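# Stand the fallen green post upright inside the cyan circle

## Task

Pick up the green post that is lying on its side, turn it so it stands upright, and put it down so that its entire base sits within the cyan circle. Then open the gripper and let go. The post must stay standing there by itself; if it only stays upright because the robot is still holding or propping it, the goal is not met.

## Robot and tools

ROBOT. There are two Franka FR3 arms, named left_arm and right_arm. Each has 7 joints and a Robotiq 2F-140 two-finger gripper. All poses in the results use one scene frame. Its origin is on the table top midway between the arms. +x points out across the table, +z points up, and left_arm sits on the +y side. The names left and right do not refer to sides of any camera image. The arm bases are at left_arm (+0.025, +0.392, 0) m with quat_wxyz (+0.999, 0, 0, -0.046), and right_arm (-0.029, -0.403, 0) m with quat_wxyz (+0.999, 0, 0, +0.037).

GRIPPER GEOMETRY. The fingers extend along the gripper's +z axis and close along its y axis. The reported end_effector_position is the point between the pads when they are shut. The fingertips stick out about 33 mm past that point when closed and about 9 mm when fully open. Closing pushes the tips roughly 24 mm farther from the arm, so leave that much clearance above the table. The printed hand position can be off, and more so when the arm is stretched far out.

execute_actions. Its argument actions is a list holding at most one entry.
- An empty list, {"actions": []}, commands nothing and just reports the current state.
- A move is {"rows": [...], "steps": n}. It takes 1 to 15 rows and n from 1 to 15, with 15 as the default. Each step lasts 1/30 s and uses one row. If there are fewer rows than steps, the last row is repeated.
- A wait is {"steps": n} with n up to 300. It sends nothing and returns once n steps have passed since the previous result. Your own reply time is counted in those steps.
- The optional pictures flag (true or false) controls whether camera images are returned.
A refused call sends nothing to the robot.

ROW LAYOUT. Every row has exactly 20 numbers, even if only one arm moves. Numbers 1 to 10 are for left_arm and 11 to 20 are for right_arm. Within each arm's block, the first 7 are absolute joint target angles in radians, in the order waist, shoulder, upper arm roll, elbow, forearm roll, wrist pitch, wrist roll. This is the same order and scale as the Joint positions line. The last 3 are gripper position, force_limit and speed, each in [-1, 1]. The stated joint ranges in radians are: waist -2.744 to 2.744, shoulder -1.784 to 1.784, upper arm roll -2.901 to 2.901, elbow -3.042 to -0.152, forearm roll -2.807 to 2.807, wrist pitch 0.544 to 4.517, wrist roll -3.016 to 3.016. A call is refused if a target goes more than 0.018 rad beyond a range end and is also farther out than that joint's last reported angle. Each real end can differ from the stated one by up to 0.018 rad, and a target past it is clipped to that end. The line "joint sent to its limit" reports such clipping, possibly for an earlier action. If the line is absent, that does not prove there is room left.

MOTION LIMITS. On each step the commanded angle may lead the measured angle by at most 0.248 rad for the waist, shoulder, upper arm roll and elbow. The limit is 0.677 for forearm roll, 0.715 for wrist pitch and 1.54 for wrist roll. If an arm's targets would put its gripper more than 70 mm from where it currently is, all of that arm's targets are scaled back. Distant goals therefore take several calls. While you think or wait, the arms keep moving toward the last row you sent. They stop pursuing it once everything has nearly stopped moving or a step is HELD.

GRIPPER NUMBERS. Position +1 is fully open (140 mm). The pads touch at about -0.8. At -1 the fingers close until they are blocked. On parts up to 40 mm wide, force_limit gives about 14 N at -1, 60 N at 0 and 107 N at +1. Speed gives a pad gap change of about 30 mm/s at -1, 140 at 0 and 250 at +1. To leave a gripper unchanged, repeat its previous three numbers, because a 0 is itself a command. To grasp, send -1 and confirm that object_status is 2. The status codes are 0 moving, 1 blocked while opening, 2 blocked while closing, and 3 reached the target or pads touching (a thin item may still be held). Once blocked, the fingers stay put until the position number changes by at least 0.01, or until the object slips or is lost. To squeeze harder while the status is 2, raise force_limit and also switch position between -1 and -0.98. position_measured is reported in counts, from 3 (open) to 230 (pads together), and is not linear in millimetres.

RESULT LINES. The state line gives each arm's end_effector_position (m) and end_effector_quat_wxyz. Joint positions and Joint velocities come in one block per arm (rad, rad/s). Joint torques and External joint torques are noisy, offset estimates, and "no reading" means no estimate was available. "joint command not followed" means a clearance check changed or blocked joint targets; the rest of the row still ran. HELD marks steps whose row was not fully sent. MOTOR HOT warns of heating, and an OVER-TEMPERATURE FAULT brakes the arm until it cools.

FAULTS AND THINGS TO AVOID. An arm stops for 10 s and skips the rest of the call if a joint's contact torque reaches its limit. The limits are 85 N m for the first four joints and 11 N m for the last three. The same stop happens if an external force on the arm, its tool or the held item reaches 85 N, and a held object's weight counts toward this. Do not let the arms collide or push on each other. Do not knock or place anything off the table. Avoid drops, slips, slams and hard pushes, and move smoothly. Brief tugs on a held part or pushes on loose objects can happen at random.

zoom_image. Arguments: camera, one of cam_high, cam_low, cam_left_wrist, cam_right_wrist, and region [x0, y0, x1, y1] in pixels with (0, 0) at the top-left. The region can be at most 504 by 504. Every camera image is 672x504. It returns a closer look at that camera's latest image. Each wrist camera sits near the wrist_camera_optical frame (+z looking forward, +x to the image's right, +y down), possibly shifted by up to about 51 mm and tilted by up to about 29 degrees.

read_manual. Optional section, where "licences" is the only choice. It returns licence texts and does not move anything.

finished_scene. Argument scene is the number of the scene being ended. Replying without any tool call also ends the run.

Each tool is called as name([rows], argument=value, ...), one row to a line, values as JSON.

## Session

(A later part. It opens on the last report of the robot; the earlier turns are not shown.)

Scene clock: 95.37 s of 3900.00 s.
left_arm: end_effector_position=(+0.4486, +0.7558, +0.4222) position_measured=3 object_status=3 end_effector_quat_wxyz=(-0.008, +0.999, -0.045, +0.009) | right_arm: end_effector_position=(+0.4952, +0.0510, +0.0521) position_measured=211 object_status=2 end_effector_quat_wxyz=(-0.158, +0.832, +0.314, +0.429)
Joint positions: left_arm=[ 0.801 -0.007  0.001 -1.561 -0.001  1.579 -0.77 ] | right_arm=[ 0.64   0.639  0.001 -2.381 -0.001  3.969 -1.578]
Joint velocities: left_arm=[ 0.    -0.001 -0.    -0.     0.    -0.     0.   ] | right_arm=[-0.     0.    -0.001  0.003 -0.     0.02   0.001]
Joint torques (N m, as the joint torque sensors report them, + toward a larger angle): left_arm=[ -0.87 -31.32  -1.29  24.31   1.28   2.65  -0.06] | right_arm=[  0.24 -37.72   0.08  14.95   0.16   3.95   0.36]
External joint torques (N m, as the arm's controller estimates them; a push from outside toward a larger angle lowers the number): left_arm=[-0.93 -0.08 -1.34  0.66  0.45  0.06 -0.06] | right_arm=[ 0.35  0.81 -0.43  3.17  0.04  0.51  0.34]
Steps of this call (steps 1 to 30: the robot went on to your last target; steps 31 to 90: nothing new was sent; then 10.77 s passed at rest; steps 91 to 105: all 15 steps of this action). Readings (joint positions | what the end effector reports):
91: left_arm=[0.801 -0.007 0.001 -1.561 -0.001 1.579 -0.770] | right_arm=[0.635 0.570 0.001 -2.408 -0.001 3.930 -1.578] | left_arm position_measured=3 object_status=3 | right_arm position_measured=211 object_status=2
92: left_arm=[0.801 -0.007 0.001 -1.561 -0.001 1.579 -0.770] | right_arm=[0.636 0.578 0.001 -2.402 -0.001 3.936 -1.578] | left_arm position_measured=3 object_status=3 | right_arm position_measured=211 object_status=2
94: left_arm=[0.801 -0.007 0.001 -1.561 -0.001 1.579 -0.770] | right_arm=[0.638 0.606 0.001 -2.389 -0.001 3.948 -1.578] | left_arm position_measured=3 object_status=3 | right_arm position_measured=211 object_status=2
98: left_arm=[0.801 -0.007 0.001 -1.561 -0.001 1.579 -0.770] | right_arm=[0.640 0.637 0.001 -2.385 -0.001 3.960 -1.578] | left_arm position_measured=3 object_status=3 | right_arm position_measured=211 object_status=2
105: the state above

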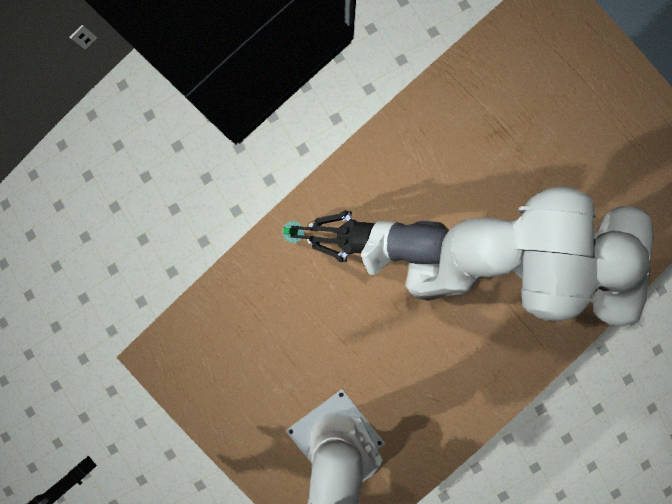

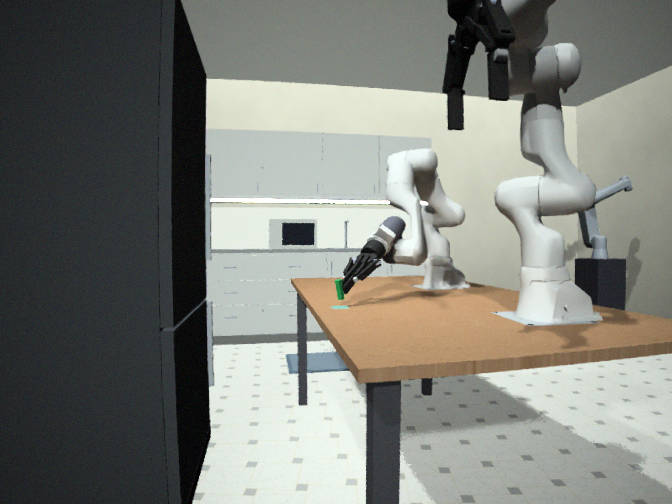

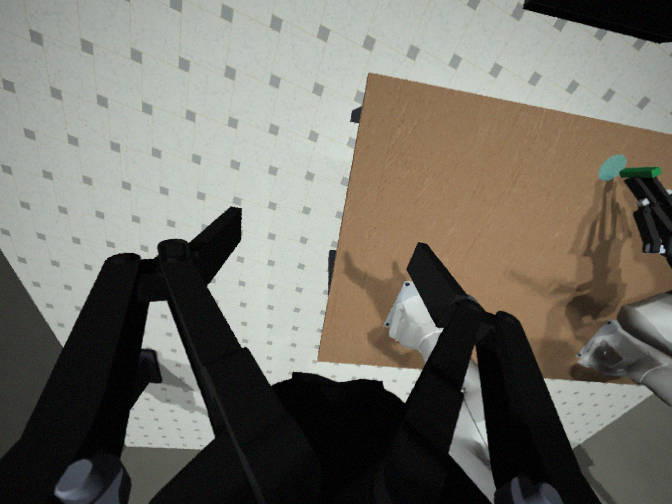

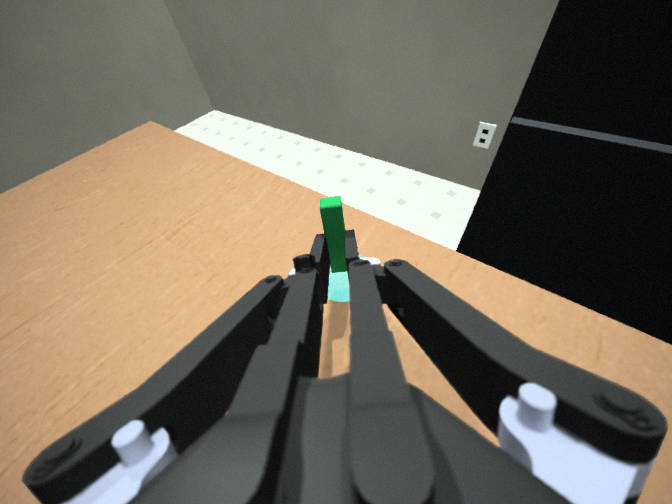

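execute_actions([
  {"rows":[[0.8,-0.007,0,-1.561,0,1.579,-0.77,1,0,0,0.642,0.64,0,-2.379,0,4.03,-1.571,-1,0,0.5],[0.8,-0.007,0,-1.561,0,1.579,-0.77,1,0,0,0.642,0.66,0,-2.376,0,4.08,-1.571,-1,0,0.5],[0.8,-0.007,0,-1.561,0,1.579,-0.77,1,0,0,0.642,0.69,0,-2.372,0,4.13,-1.571,-1,0,0.5],[0.8,-0.007,0,-1.561,0,1.579,-0.77,1,0,0,0.642,0.72,0,-2.367,0,4.17,-1.571,-1,0,0.5],[0.8,-0.007,0,-1.561,0,1.579,-0.77,1,0,0,0.642,0.748,0,-2.362,0,4.195,-1.571,-1,0,0.5]],"steps":15},
], pictures=false)

execute_actions([
  {"steps":8},
])

zoom_image(camera="cam_low", region=[300,240,400,320])

zoom_image(camera="cam_high", region=[250,190,370,280])

Scene clock: 124.27 s of 3900.00 s.
left_arm: end_effector_position=(+0.4486, +0.7558, +0.4222) position_measured=3 object_status=3 end_effector_quat_wxyz=(-0.008, +0.999, -0.045, +0.009) | right_arm: end_effector_position=(+0.4928, +0.0492, +0.0490) position_measured=211 object_status=2 end_effector_quat_wxyz=(-0.176, +0.807, +0.304, +0.475)
Joint positions: left_arm=[ 0.801 -0.007  0.001 -1.561 -0.001  1.579 -0.77 ] | right_arm=[ 0.64   0.748  0.001 -2.365 -0.001  4.175 -1.578]
Joint velocities: left_arm=[ 0.001  0.001  0.002 -0.     0.     0.     0.001] | right_arm=[-0.001 -0.    -0.001  0.006  0.001  0.107  0.   ]
Joint torques (N m, as the joint torque sensors report them, + toward a larger angle): left_arm=[ -1.27 -31.19  -1.22  24.91   1.45   2.58  -0.15] | right_arm=[  0.14 -38.71   0.06  12.23   0.09   3.8    0.39]
External joint torques (N m, as the arm's controller estimates them; a push from outside toward a larger angle lowers the number): left_arm=[-1.37 -0.1  -1.31  1.32  0.61  0.   -0.15] | right_arm=[ 0.25  0.13 -0.54  2.45  0.05  0.48  0.36]
Steps of this call (steps 1 to 15: the robot went on to your last target; steps 16 to 90: nothing new was sent; then 25.40 s passed at rest; steps 91 to 105: all 15 steps of this action). Readings (joint positions | what the end effector reports):
91: left_arm=[0.801 -0.007 0.001 -1.561 -0.001 1.579 -0.770] | right_arm=[0.640 0.640 0.001 -2.381 -0.001 3.980 -1.578] | left_arm position_measured=3 object_status=3 | right_arm position_measured=211 object_status=2
92: left_arm=[0.801 -0.007 0.001 -1.561 -0.001 1.579 -0.770] | right_arm=[0.640 0.642 0.001 -2.380 -0.001 3.996 -1.578] | left_arm position_measured=3 object_status=3 | right_arm position_measured=211 object_status=2
94: left_arm=[0.801 -0.007 0.001 -1.561 -0.001 1.579 -0.770] | right_arm=[0.640 0.664 0.001 -2.372 -0.001 4.045 -1.578] | left_arm position_measured=3 object_status=3 | right_arm position_measured=211 object_status=2
98: left_arm=[0.801 -0.007 0.001 -1.561 -0.001 1.579 -0.770] | right_arm=[0.640 0.734 0.001 -2.366 -0.001 4.125 -1.578] | left_arm position_measured=3 object_status=3 | right_arm position_measured=211 object_status=2
105: the state above

Scene clock: 124.53 s of 3900.00 s.
left_arm: end_effector_position=(+0.4486, +0.7558, +0.4222) position_measured=3 object_status=3 end_effector_quat_wxyz=(-0.008, +0.999, -0.045, +0.009) | right_arm: end_effector_position=(+0.4937, +0.0499, +0.0536) position_measured=211 object_status=2 end_effector_quat_wxyz=(-0.178, +0.803, +0.303, +0.481)
Joint positions: left_arm=[ 0.801 -0.007  0.001 -1.561 -0.001  1.579 -0.77 ] | right_arm=[ 0.64   0.748  0.001 -2.364 -0.001  4.189 -1.578]
Joint velocities: left_arm=[ 0.001 -0.     0.     0.002 -0.001 -0.     0.001] | right_arm=[-0.     0.002  0.001  0.002  0.002  0.02   0.001]
Joint torques (N m, as the joint torque sensors report them, + toward a larger angle): left_arm=[ -1.06 -31.45  -2.14  24.69   1.41   2.6   -0.14] | right_arm=[  0.37 -38.58   0.15  12.78   0.08   3.83   0.42]
External joint torques (N m, as the arm's controller estimates them; a push from outside toward a larger angle lowers the number): left_arm=[-1.14 -0.06 -2.22  0.92  0.57  0.   -0.14] | right_arm=[ 0.43  0.29 -0.49  2.93  0.05  0.49  0.4 ]
Steps of this call (steps 1 to 8: the robot went on to your last target). Readings (joint positions | what the end effector reports):
1: left_arm=[0.801 -0.007 0.001 -1.561 -0.001 1.579 -0.770] | right_arm=[0.640 0.748 0.001 -2.364 -0.001 4.178 -1.578] | left_arm position_measured=3 object_status=3 | right_arm position_measured=211 object_status=2
2: left_arm=[0.801 -0.007 0.001 -1.561 -0.001 1.579 -0.770] | right_arm=[0.640 0.748 0.001 -2.364 -0.001 4.181 -1.578] | left_arm position_measured=3 object_status=3 | right_arm position_measured=211 object_status=2
4: left_arm=[0.801 -0.007 0.001 -1.561 -0.001 1.579 -0.770] | right_arm=[0.640 0.748 0.001 -2.364 -0.001 4.185 -1.578] | left_arm position_measured=3 object_status=3 | right_arm position_measured=211 object_status=2
8: the state above

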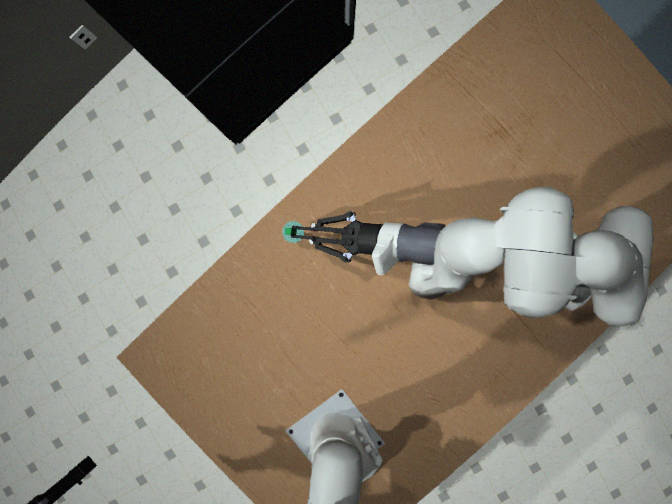

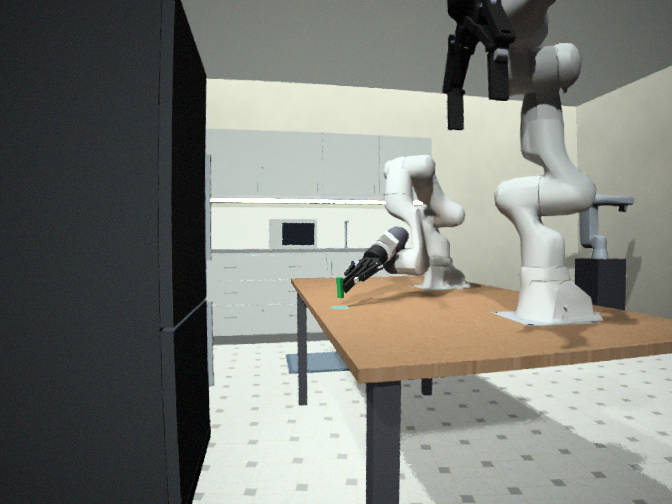

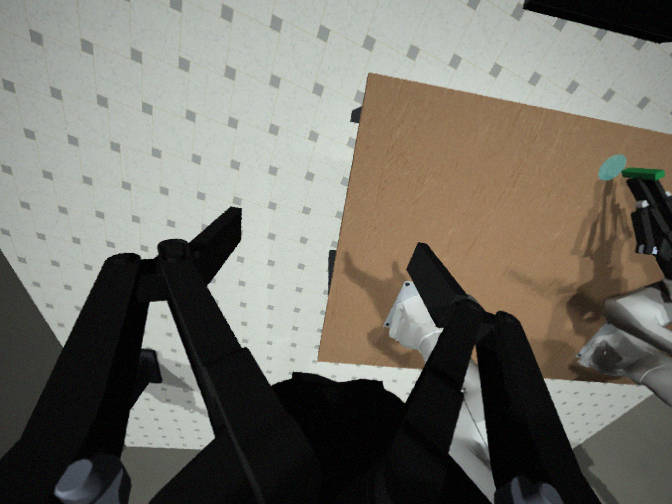

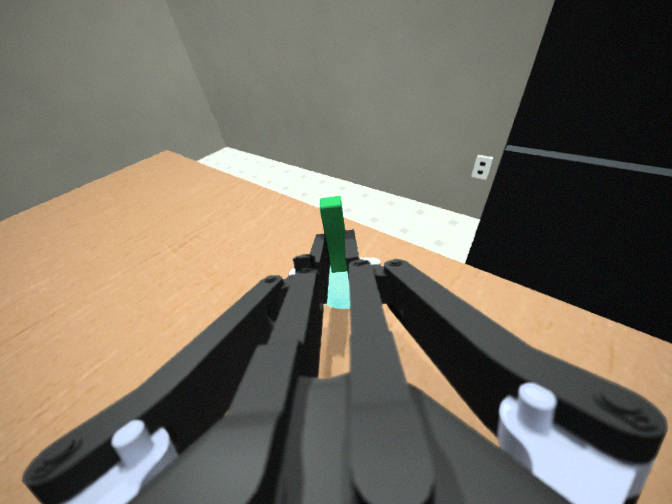

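Region (300, 240, 400, 320) of cam_low's 672x504 image, scaled by 5.040, with more detail than that image has; it fills the top 403 rows of this view, and the rest is white.

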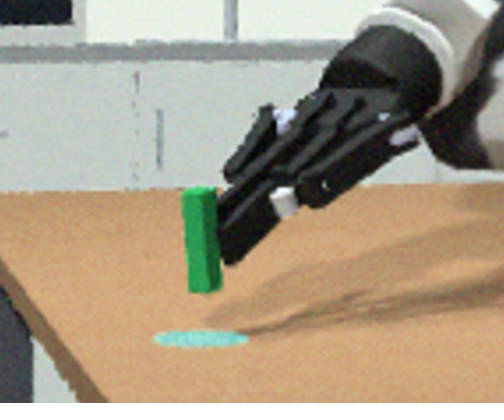

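Region (250, 190, 370, 280) of cam_high's 672x504 image, scaled by 4.200, with more detail than that image has; it fills the top 378 rows of this view, and the rest is white.

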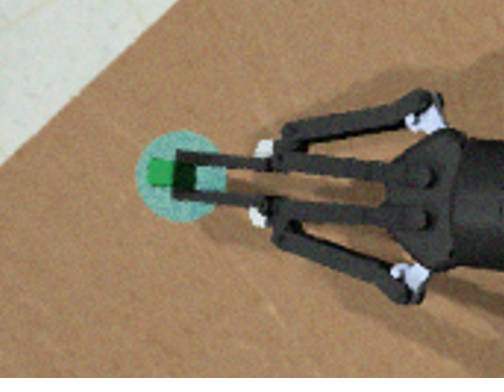

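execute_actions([
  {"rows":[[0.8,-0.007,0,-1.561,0,1.579,-0.77,1,0,0,0.642,0.75,0,-2.362,0,4.23,-1.571,-1,0,0.5],[0.8,-0.007,0,-1.561,0,1.579,-0.77,1,0,0,0.642,0.77,0,-2.354,0,4.245,-1.571,-1,0,0.5],[0.8,-0.007,0,-1.561,0,1.579,-0.77,1,0,0,0.642,0.795,0,-2.344,0,4.26,-1.571,-1,0,0.5],[0.8,-0.007,0,-1.561,0,1.579,-0.77,1,0,0,0.642,0.82,0,-2.335,0,4.275,-1.571,-1,0,0.5],[0.8,-0.007,0,-1.561,0,1.579,-0.77,1,0,0,0.642,0.84,0,-2.327,0,4.286,-1.571,-1,0,0.5]],"steps":15},
], pictures=false)

execute_actions([
  {"steps":8},
])

zoom_image(camera="cam_low", region=[300,240,400,320])

Scene clock: 140.30 s of 3900.00 s.
left_arm: end_effector_position=(+0.4486, +0.7558, +0.4222) position_measured=3 object_status=3 end_effector_quat_wxyz=(-0.008, +0.999, -0.045, +0.009) | right_arm: end_effector_position=(+0.4899, +0.0467, +0.0326) position_measured=211 object_status=2 end_effector_quat_wxyz=(-0.182, +0.796, +0.300, +0.493)
Joint positions: left_arm=[ 0.801 -0.007  0.001 -1.561 -0.001  1.579 -0.77 ] | right_arm=[ 0.64   0.84   0.001 -2.33  -0.001  4.276 -1.578]
Joint velocities: left_arm=[ 0.    -0.001 -0.    -0.001 -0.002  0.001 -0.001] | right_arm=[-0.001 -0.001  0.     0.01  -0.     0.045  0.001]
Joint torques (N m, as the joint torque sensors report them, + toward a larger angle): left_arm=[ -1.05 -31.66  -1.4   24.64   1.53   2.6   -0.17] | right_arm=[  0.34 -38.41   0.48  11.57   0.01   3.84   0.4 ]
External joint torques (N m, as the arm's controller estimates them; a push from outside toward a larger angle lowers the number): left_arm=[-1.04 -0.53 -1.38  1.04  0.7   0.02 -0.17] | right_arm=[ 0.4   0.88 -0.24  3.07  0.03  0.54  0.38]
Steps of this call (steps 1 to 30: the robot went on to your last target; steps 31 to 90: nothing new was sent; then 12.27 s passed at rest; steps 91 to 105: all 15 steps of this action). Readings (joint positions | what the end effector reports):
91: left_arm=[0.801 -0.007 0.001 -1.561 -0.001 1.579 -0.770] | right_arm=[0.640 0.748 0.001 -2.364 -0.001 4.197 -1.578] | left_arm position_measured=3 object_status=3 | right_arm position_measured=211 object_status=2
92: left_arm=[0.801 -0.007 0.001 -1.561 -0.001 1.579 -0.770] | right_arm=[0.640 0.751 0.001 -2.362 -0.001 4.205 -1.578] | left_arm position_measured=3 object_status=3 | right_arm position_measured=211 object_status=2
94: left_arm=[0.801 -0.007 0.001 -1.561 -0.001 1.579 -0.770] | right_arm=[0.640 0.772 0.001 -2.349 -0.001 4.226 -1.578] | left_arm position_measured=3 object_status=3 | right_arm position_measured=211 object_status=2
98: left_arm=[0.801 -0.007 0.001 -1.561 -0.001 1.579 -0.770] | right_arm=[0.640 0.829 0.001 -2.334 -0.001 4.256 -1.578] | left_arm position_measured=3 object_status=3 | right_arm position_measured=211 object_status=2
105: the state above

Scene clock: 140.57 s of 3900.00 s.
left_arm: end_effector_position=(+0.4486, +0.7558, +0.4222) position_measured=3 object_status=3 end_effector_quat_wxyz=(-0.008, +0.999, -0.045, +0.009) | right_arm: end_effector_position=(+0.4904, +0.0471, +0.0347) position_measured=211 object_status=2 end_effector_quat_wxyz=(-0.183, +0.794, +0.299, +0.496)
Joint positions: left_arm=[ 0.801 -0.007  0.001 -1.561 -0.001  1.579 -0.77 ] | right_arm=[ 0.64   0.84   0.001 -2.329 -0.001  4.282 -1.578]
Joint velocities: left_arm=[ 0.001 -0.    -0.001  0.002 -0.001  0.001  0.002] | right_arm=[ 0.     0.     0.     0.001 -0.     0.009 -0.   ]
Joint torques (N m, as the joint torque sensors report them, + toward a larger angle): left_arm=[ -1.67 -31.69  -0.92  24.68   1.37   2.46  -0.08] | right_arm=[  0.01 -38.52   0.13  11.34   0.04   3.9    0.41]
External joint torques (N m, as the arm's controller estimates them; a push from outside toward a larger angle lowers the number): left_arm=[-1.72 -0.49 -0.97  1.02  0.54 -0.13 -0.08] | right_arm=[ 0.    0.88 -0.63  2.76  0.07  0.59  0.38]
Steps of this call (steps 1 to 8: the robot went on to your last target). Readings (joint positions | what the end effector reports):
1: left_arm=[0.801 -0.007 0.001 -1.561 -0.001 1.579 -0.770] | right_arm=[0.640 0.840 0.001 -2.330 -0.001 4.278 -1.578] | left_arm position_measured=3 object_status=3 | right_arm position_measured=211 object_status=2
2: left_arm=[0.801 -0.007 0.001 -1.561 -0.001 1.579 -0.770] | right_arm=[0.640 0.840 0.001 -2.329 -0.001 4.279 -1.578] | left_arm position_measured=3 object_status=3 | right_arm position_measured=211 object_status=2
4: left_arm=[0.801 -0.007 0.001 -1.561 -0.001 1.579 -0.770] | right_arm=[0.640 0.840 0.001 -2.329 -0.001 4.280 -1.578] | left_arm position_measured=3 object_status=3 | right_arm position_measured=211 object_status=2
8: the state above

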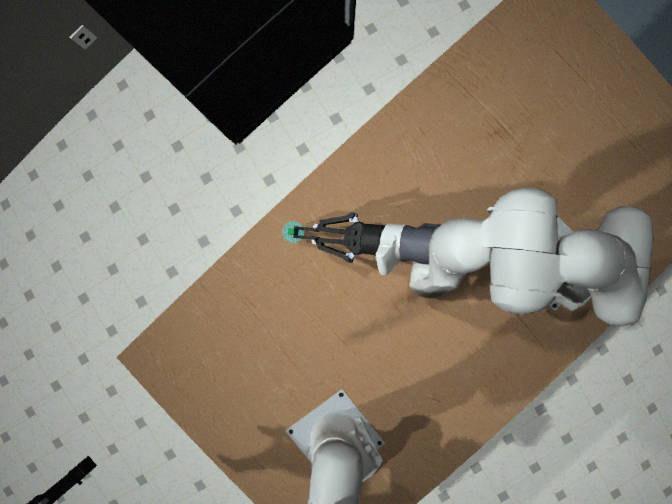

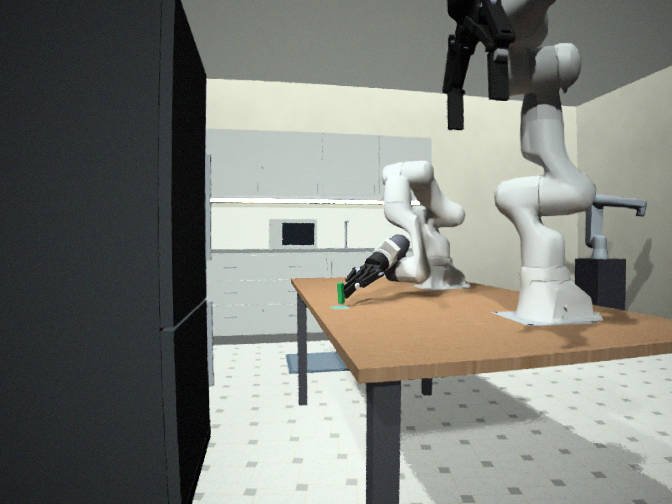

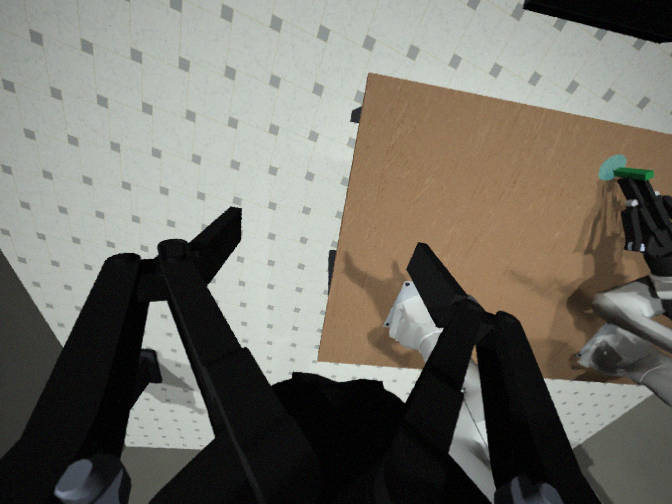

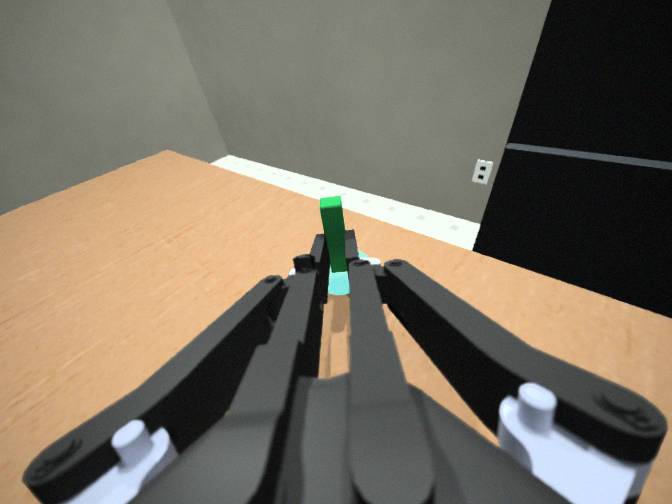

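Region (300, 240, 400, 320) of cam_low's 672x504 image, scaled by 5.040, with more detail than that image has; it fills the top 403 rows of this view, and the rest is white.

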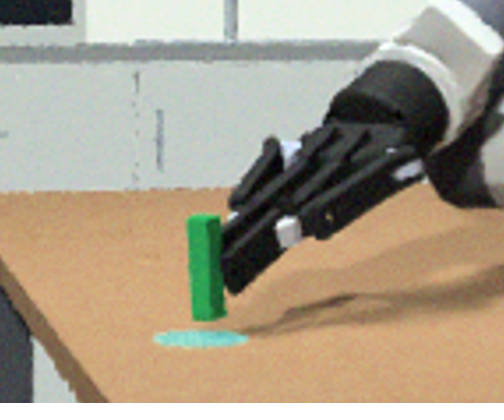

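execute_actions([
  {"rows":[[0.8,-0.007,0,-1.561,0,1.579,-0.77,1,0,0,0.642,0.853,0,-2.322,0,4.294,-1.571,-1,0,0.5],[0.8,-0.007,0,-1.561,0,1.579,-0.77,1,0,0,0.642,0.865,0,-2.317,0,4.302,-1.571,-1,0,0.5]],"steps":15},
])

zoom_image(camera="cam_low", region=[300,240,400,320])

Scene clock: 148.00 s of 3900.00 s.
left_arm: end_effector_position=(+0.4486, +0.7558, +0.4222) position_measured=3 object_status=3 end_effector_quat_wxyz=(-0.008, +0.999, -0.045, +0.009) | right_arm: end_effector_position=(+0.4892, +0.0461, +0.0280) position_measured=211 object_status=2 end_effector_quat_wxyz=(-0.184, +0.794, +0.299, +0.497)
Joint positions: left_arm=[ 0.801 -0.007  0.001 -1.561 -0.001  1.579 -0.77 ] | right_arm=[ 0.64   0.863  0.001 -2.319 -0.001  4.299 -1.578]
Joint velocities: left_arm=[ 0.    -0.     0.001  0.    -0.001 -0.001  0.001] | right_arm=[ 0.001 -0.001 -0.     0.001  0.     0.006 -0.   ]
Joint torques (N m, as the joint torque sensors report them, + toward a larger angle): left_arm=[ -0.73 -30.92  -1.12  24.23   1.44   2.5   -0.07] | right_arm=[  0.34 -38.06   0.3   10.57  -0.01   3.71   0.39]
External joint torques (N m, as the arm's controller estimates them; a push from outside toward a larger angle lowers the number): left_arm=[-0.8   0.12 -1.18  0.67  0.61 -0.07 -0.07] | right_arm=[ 0.27  1.46 -0.53  2.23  0.04  0.42  0.37]
Steps of this call (steps 1 to 15: the robot went on to your last target; steps 16 to 90: nothing new was sent; then 3.93 s passed at rest; steps 91 to 105: all 15 steps of this action). Readings (joint positions | what the end effector reports):
91: left_arm=[0.801 -0.007 0.001 -1.561 -0.001 1.579 -0.770] | right_arm=[0.640 0.841 0.001 -2.328 -0.001 4.285 -1.578] | left_arm position_measured=3 object_status=3 | right_arm position_measured=211 object_status=2
92: left_arm=[0.801 -0.007 0.001 -1.561 -0.001 1.579 -0.770] | right_arm=[0.640 0.845 0.001 -2.325 -0.001 4.288 -1.578] | left_arm position_measured=3 object_status=3 | right_arm position_measured=211 object_status=2
94: left_arm=[0.801 -0.007 0.001 -1.561 -0.001 1.579 -0.770] | right_arm=[0.640 0.855 0.001 -2.321 -0.001 4.292 -1.578] | left_arm position_measured=3 object_status=3 | right_arm position_measured=211 object_status=2
98: left_arm=[0.801 -0.007 0.001 -1.561 -0.001 1.579 -0.770] | right_arm=[0.640 0.863 0.001 -2.320 -0.001 4.296 -1.578] | left_arm position_measured=3 object_status=3 | right_arm position_measured=211 object_status=2
105: the state above

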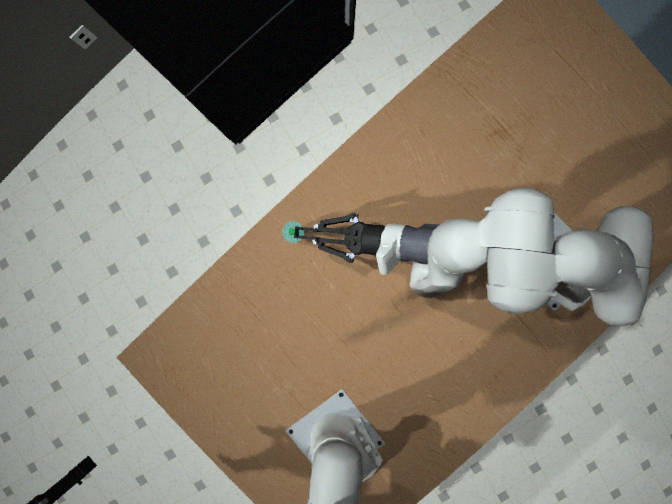

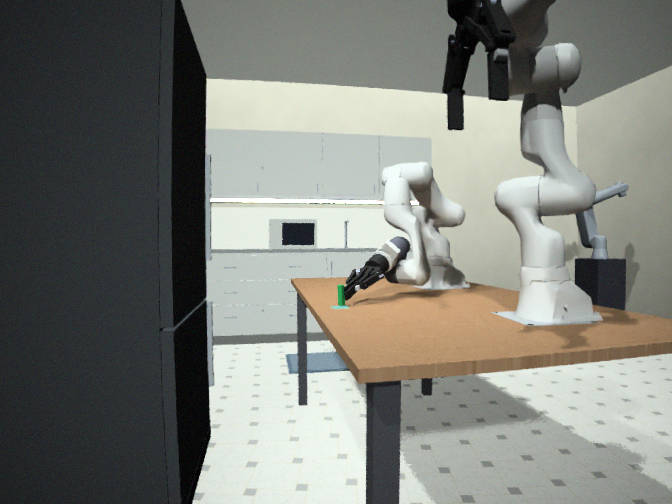

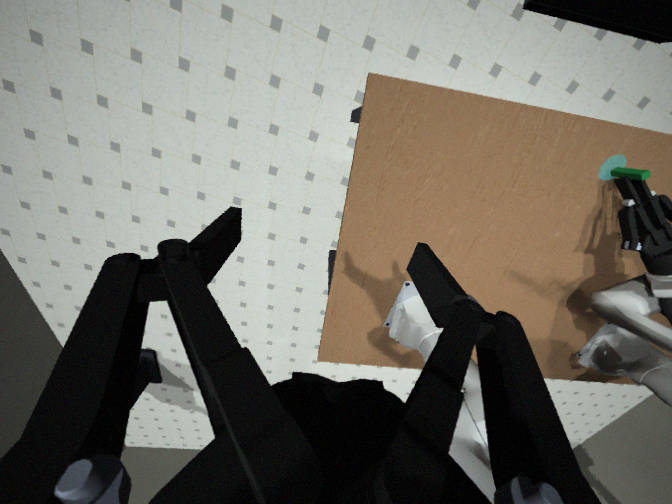

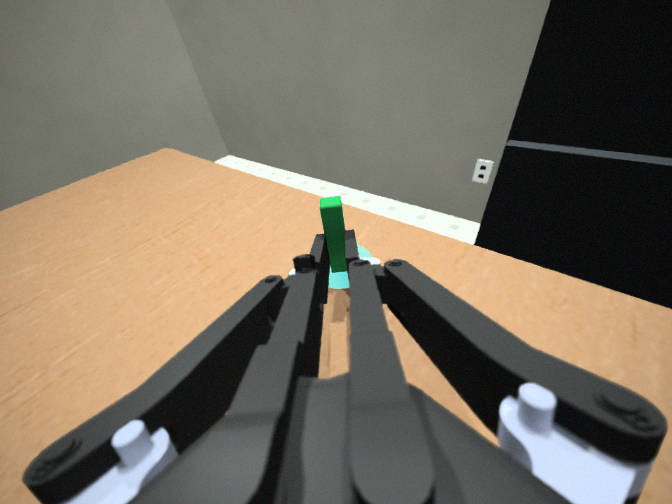

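Region (300, 240, 400, 320) of cam_low's 672x504 image, scaled by 5.040, with more detail than that image has; it fills the top 403 rows of this view, and the rest is white.

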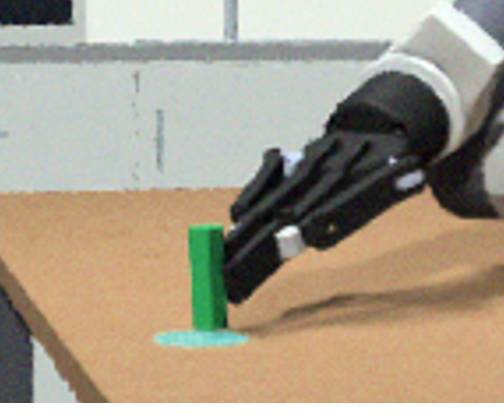

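execute_actions([
  {"rows":[[0.8,-0.007,0,-1.561,0,1.579,-0.77,1,0,0,0.642,0.875,0,-2.313,0,4.308,-1.571,-1,0,0.5]],"steps":12},
], pictures=false)

execute_actions([
  {"rows":[[0.8,-0.007,0,-1.561,0,1.579,-0.77,1,0,0,0.642,0.875,0,-2.313,0,4.308,-1.571,0,0,-0.5]],"steps":15},
], pictures=false)

execute_actions([
  {"steps":12},
])

Scene clock: 155.17 s of 3900.00 s.
left_arm: end_effector_position=(+0.4486, +0.7558, +0.4222) position_measured=3 object_status=3 end_effector_quat_wxyz=(-0.008, +0.999, -0.045, +0.009) | right_arm: end_effector_position=(+0.4886, +0.0456, +0.0250) position_measured=211 object_status=2 end_effector_quat_wxyz=(-0.184, +0.794, +0.299, +0.497)
Joint positions: left_arm=[ 0.801 -0.007  0.001 -1.561 -0.001  1.579 -0.77 ] | right_arm=[ 0.64   0.873  0.001 -2.315 -0.001  4.305 -1.578]
Joint velocities: left_arm=[ 0.002 -0.    -0.001  0.001  0.001 -0.001 -0.001] | right_arm=[-0.     0.    -0.001  0.    -0.001  0.004  0.002]
Joint torques (N m, as the joint torque sensors report them, + toward a larger angle): left_arm=[ -1.45 -31.36  -1.05  24.83   1.33   2.49  -0.18] | right_arm=[  0.55 -37.78   0.24  11.05   0.03   3.65   0.37]
External joint torques (N m, as the arm's controller estimates them; a push from outside toward a larger angle lowers the number): left_arm=[-1.54 -0.17 -1.13  1.17  0.49 -0.1  -0.18] | right_arm=[ 0.67  1.77 -0.44  2.87  0.06  0.35  0.35]
Steps of this call (steps 1 to 15: the robot went on to your last target; steps 16 to 90: nothing new was sent; then 3.77 s passed at rest; steps 91 to 102: all 12 steps of this action). Readings (joint positions | what the end effector reports):
91: left_arm=[0.801 -0.007 0.001 -1.561 -0.001 1.579 -0.770] | right_arm=[0.640 0.864 0.001 -2.318 -0.001 4.301 -1.578] | left_arm position_measured=3 object_status=3 | right_arm position_measured=211 object_status=2
92: left_arm=[0.801 -0.007 0.001 -1.561 -0.001 1.579 -0.770] | right_arm=[0.640 0.866 0.001 -2.317 -0.001 4.302 -1.578] | left_arm position_measured=3 object_status=3 | right_arm position_measured=211 object_status=2
94: left_arm=[0.801 -0.007 0.001 -1.561 -0.001 1.579 -0.770] | right_arm=[0.640 0.870 0.001 -2.316 -0.001 4.303 -1.578] | left_arm position_measured=3 object_status=3 | right_arm position_measured=211 object_status=2
98: left_arm=[0.801 -0.007 0.001 -1.561 -0.001 1.579 -0.770] | right_arm=[0.640 0.873 0.001 -2.316 -0.001 4.304 -1.578] | left_arm position_measured=3 object_status=3 | right_arm position_measured=211 object_status=2
102: the state above

Scene clock: 155.67 s of 3900.00 s.
left_arm: end_effector_position=(+0.4486, +0.7558, +0.4222) position_measured=3 object_status=3 end_effector_quat_wxyz=(-0.008, +0.999, -0.045, +0.009) | right_arm: end_effector_position=(+0.4887, +0.0458, +0.0255) position_measured=148 object_status=0 end_effector_quat_wxyz=(-0.184, +0.793, +0.299, +0.498)
Joint positions: left_arm=[ 0.801 -0.007  0.001 -1.561 -0.001  1.579 -0.77 ] | right_arm=[ 0.64   0.873  0.001 -2.315 -0.001  4.306 -1.578]
Joint velocities: left_arm=[ 0.002 -0.     0.001  0.    -0.001 -0.001 -0.   ] | right_arm=[ 0.001 -0.     0.001  0.001 -0.     0.001  0.   ]
Joint torques (N m, as the joint torque sensors report them, + toward a larger angle): left_arm=[ -1.2  -31.88  -0.96  24.8    1.45   2.57  -0.17] | right_arm=[  0.54 -37.75   0.5   10.93   0.02   3.6    0.4 ]
External joint torques (N m, as the arm's controller estimates them; a push from outside toward a larger angle lowers the number): left_arm=[-1.31 -0.6  -1.06  1.12  0.61 -0.02 -0.17] | right_arm=[ 0.54  1.88 -0.28  2.72  0.06  0.3   0.38]
Steps of this call (steps 1 to 15: all 15 steps of this action). Readings (joint positions | what the end effector reports):
1: left_arm=[0.801 -0.007 0.001 -1.561 -0.001 1.579 -0.770] | right_arm=[0.640 0.873 0.001 -2.315 -0.001 4.305 -1.578] | left_arm position_measured=3 object_status=3 | right_arm position_measured=211 object_status=0
2: left_arm=[0.801 -0.007 0.001 -1.561 -0.001 1.579 -0.770] | right_arm=[0.640 0.873 0.001 -2.315 -0.001 4.305 -1.578] | left_arm position_measured=3 object_status=3 | right_arm position_measured=211 object_status=0
4: left_arm=[0.801 -0.007 0.001 -1.561 -0.001 1.579 -0.770] | right_arm=[0.640 0.873 0.001 -2.315 -0.001 4.305 -1.578] | left_arm position_measured=3 object_status=3 | right_arm position_measured=199 object_status=0
8: left_arm=[0.801 -0.007 0.001 -1.561 -0.001 1.579 -0.770] | right_arm=[0.640 0.873 0.001 -2.315 -0.001 4.306 -1.578] | left_arm position_measured=3 object_status=3 | right_arm position_measured=180 object_status=0
15: the state above

Scene clock: 156.07 s of 3900.00 s.
left_arm: end_effector_position=(+0.4486, +0.7558, +0.4222) position_measured=3 object_status=3 end_effector_quat_wxyz=(-0.008, +0.999, -0.045, +0.009) | right_arm: end_effector_position=(+0.4888, +0.0458, +0.0256) position_measured=129 object_status=3 end_effector_quat_wxyz=(-0.184, +0.793, +0.299, +0.498)
Joint positions: left_arm=[ 0.801 -0.007  0.001 -1.561 -0.001  1.579 -0.77 ] | right_arm=[ 0.64   0.873  0.001 -2.315 -0.001  4.306 -1.578]
Joint velocities: left_arm=[ 0.001  0.002 -0.     0.001  0.     0.001 -0.002] | right_arm=[ 0.001 -0.001 -0.001  0.001  0.001 -0.001  0.   ]
Joint torques (N m, as the joint torque sensors report them, + toward a larger angle): left_arm=[ -0.47 -31.24  -1.39  24.27   1.39   2.59  -0.15] | right_arm=[  0.16 -37.97   0.58  10.47   0.02   3.65   0.41]
External joint torques (N m, as the arm's controller estimates them; a push from outside toward a larger angle lowers the number): left_arm=[-0.49 -0.17 -1.4   0.65  0.56  0.   -0.15] | right_arm=[ 0.12  1.67 -0.22  2.24  0.06  0.35  0.39]
Steps of this call (steps 1 to 12: the robot went on to your last target). Readings (joint positions | what the end effector reports):
1: left_arm=[0.801 -0.007 0.001 -1.561 -0.001 1.579 -0.770] | right_arm=[0.640 0.873 0.001 -2.315 -0.001 4.306 -1.578] | left_arm position_measured=3 object_status=3 | right_arm position_measured=143 object_status=0
2: left_arm=[0.801 -0.007 0.001 -1.561 -0.001 1.579 -0.770] | right_arm=[0.640 0.873 0.001 -2.315 -0.001 4.306 -1.578] | left_arm position_measured=3 object_status=3 | right_arm position_measured=139 object_status=0
4: left_arm=[0.801 -0.007 0.001 -1.561 -0.001 1.579 -0.770] | right_arm=[0.640 0.873 0.001 -2.315 -0.001 4.306 -1.578] | left_arm position_measured=3 object_status=3 | right_arm position_measured=130 object_status=0
8: left_arm=[0.801 -0.007 0.001 -1.561 -0.001 1.579 -0.770] | right_arm=[0.640 0.873 0.001 -2.315 -0.001 4.306 -1.578] | left_arm position_measured=3 object_status=3 | right_arm position_measured=129 object_status=0
12: the state above

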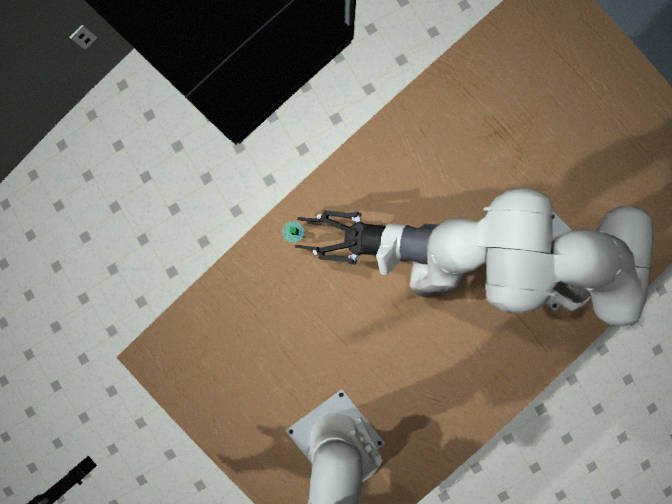

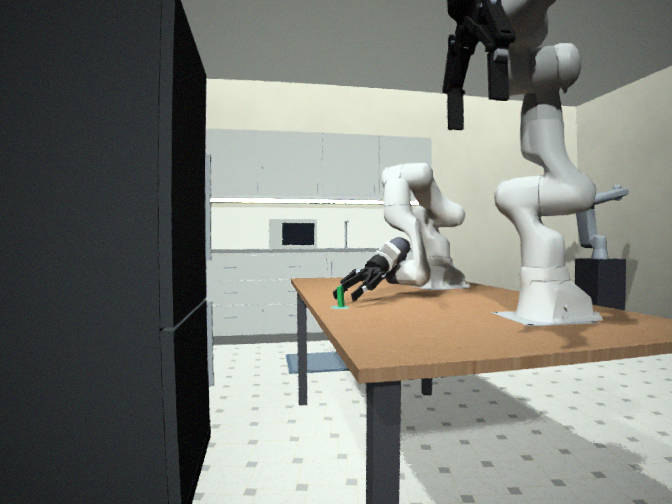

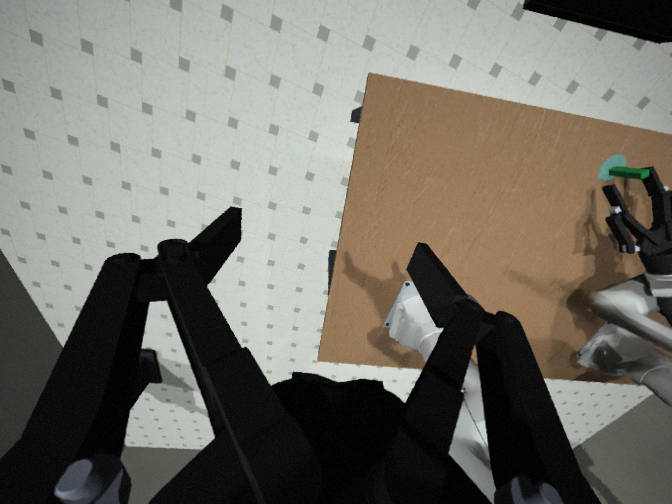

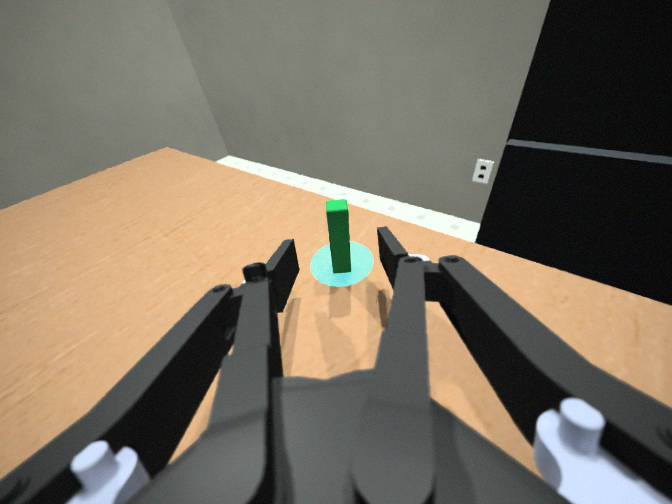

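Retreat up.

execute_actions([
  {"rows":[[0.8,-0.007,0,-1.561,0,1.579,-0.77,1,0,0,0.642,0.5,0,-2.5,0,4.1,-1.571,0,0,-0.5]],"steps":15},
])

Scene clock: 160.63 s of 3900.00 s.
left_arm: end_effector_position=(+0.4486, +0.7558, +0.4222) position_measured=3 object_status=3 end_effector_quat_wxyz=(-0.008, +0.999, -0.045, +0.009) | right_arm: end_effector_position=(+0.4901, +0.0465, +0.1441) position_measured=129 object_status=3 end_effector_quat_wxyz=(-0.184, +0.793, +0.299, +0.499)
Joint positions: left_arm=[ 0.801 -0.007  0.001 -1.561 -0.001  1.579 -0.77 ] | right_arm=[ 0.64   0.498  0.    -2.497 -0.     4.115 -1.578]
Joint velocities: left_arm=[-0.001  0.     0.     0.    -0.     0.001  0.001] | right_arm=[-0.     0.002  0.001 -0.024  0.001 -0.083  0.001]
Joint torques (N m, as the joint torque sensors report them, + toward a larger angle): left_arm=[ -0.96 -31.56  -1.29  24.63   1.36   2.66  -0.1 ] | right_arm=[  0.09 -34.25   0.29  12.18   0.09   3.1    0.35]
External joint torques (N m, as the arm's controller estimates them; a push from outside toward a larger angle lowers the number): left_arm=[-1.02 -0.41 -1.33  1.01  0.53  0.07 -0.1 ] | right_arm=[ 0.07  1.72 -0.22 -0.4  -0.04 -0.28  0.33]
Steps of this call (steps 1 to 15: the robot went on to your last target; steps 16 to 122: nothing new was sent; steps 123 to 137: all 15 steps of this action). Readings (joint positions | what the end effector reports):
123: left_arm=[0.801 -0.007 0.001 -1.561 -0.001 1.579 -0.770] | right_arm=[0.640 0.843 0.001 -2.357 -0.000 4.274 -1.578] | left_arm position_measured=3 object_status=3 | right_arm position_measured=129 object_status=3
124: left_arm=[0.801 -0.007 0.001 -1.561 -0.001 1.579 -0.770] | right_arm=[0.640 0.785 0.000 -2.415 -0.000 4.239 -1.578] | left_arm position_measured=3 object_status=3 | right_arm position_measured=129 object_status=3
126: left_arm=[0.801 -0.007 0.001 -1.561 -0.001 1.579 -0.770] | right_arm=[0.640 0.673 0.000 -2.458 -0.000 4.202 -1.578] | left_arm position_measured=3 object_status=3 | right_arm position_measured=129 object_status=3
130: left_arm=[0.801 -0.007 0.001 -1.561 -0.001 1.579 -0.770] | right_arm=[0.640 0.517 0.000 -2.482 -0.000 4.152 -1.578] | left_arm position_measured=3 object_status=3 | right_arm position_measured=129 object_status=3
137: the state above

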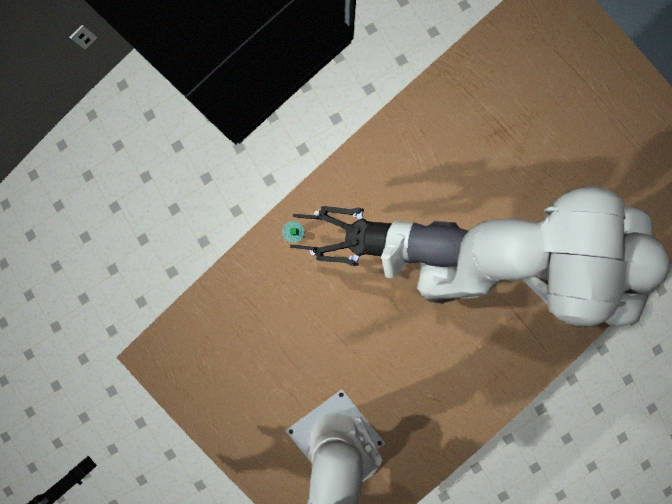

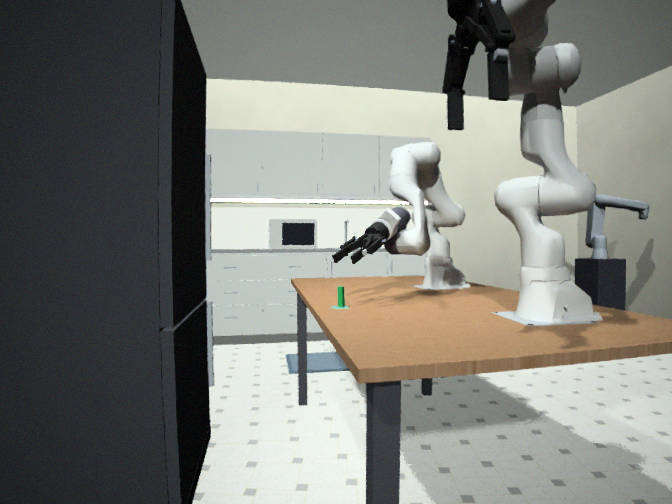

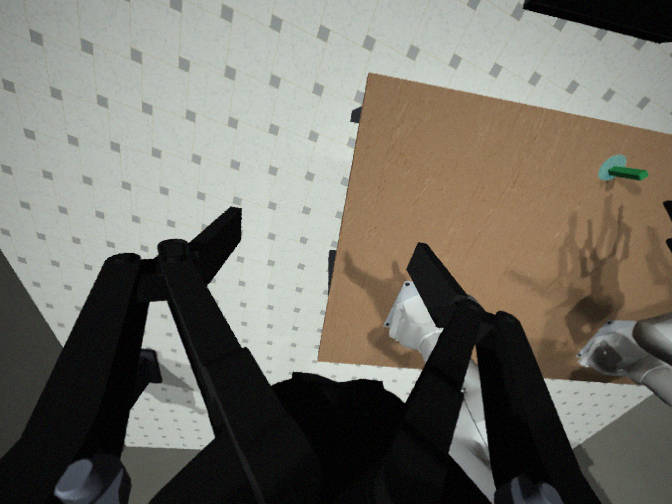

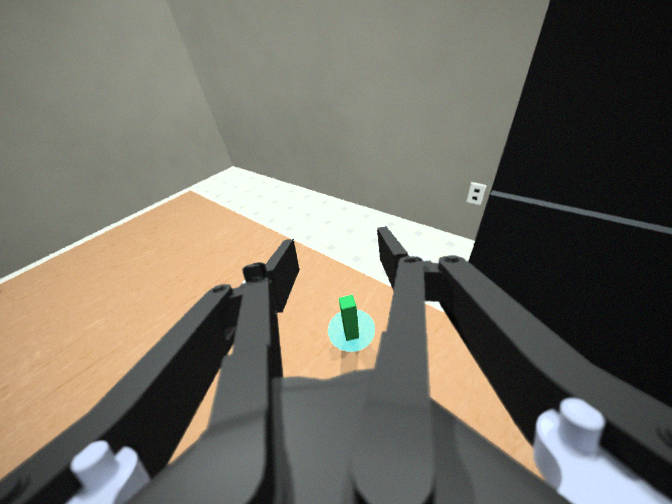

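finished_scene(scene=2)

The scene is finished: the task was done.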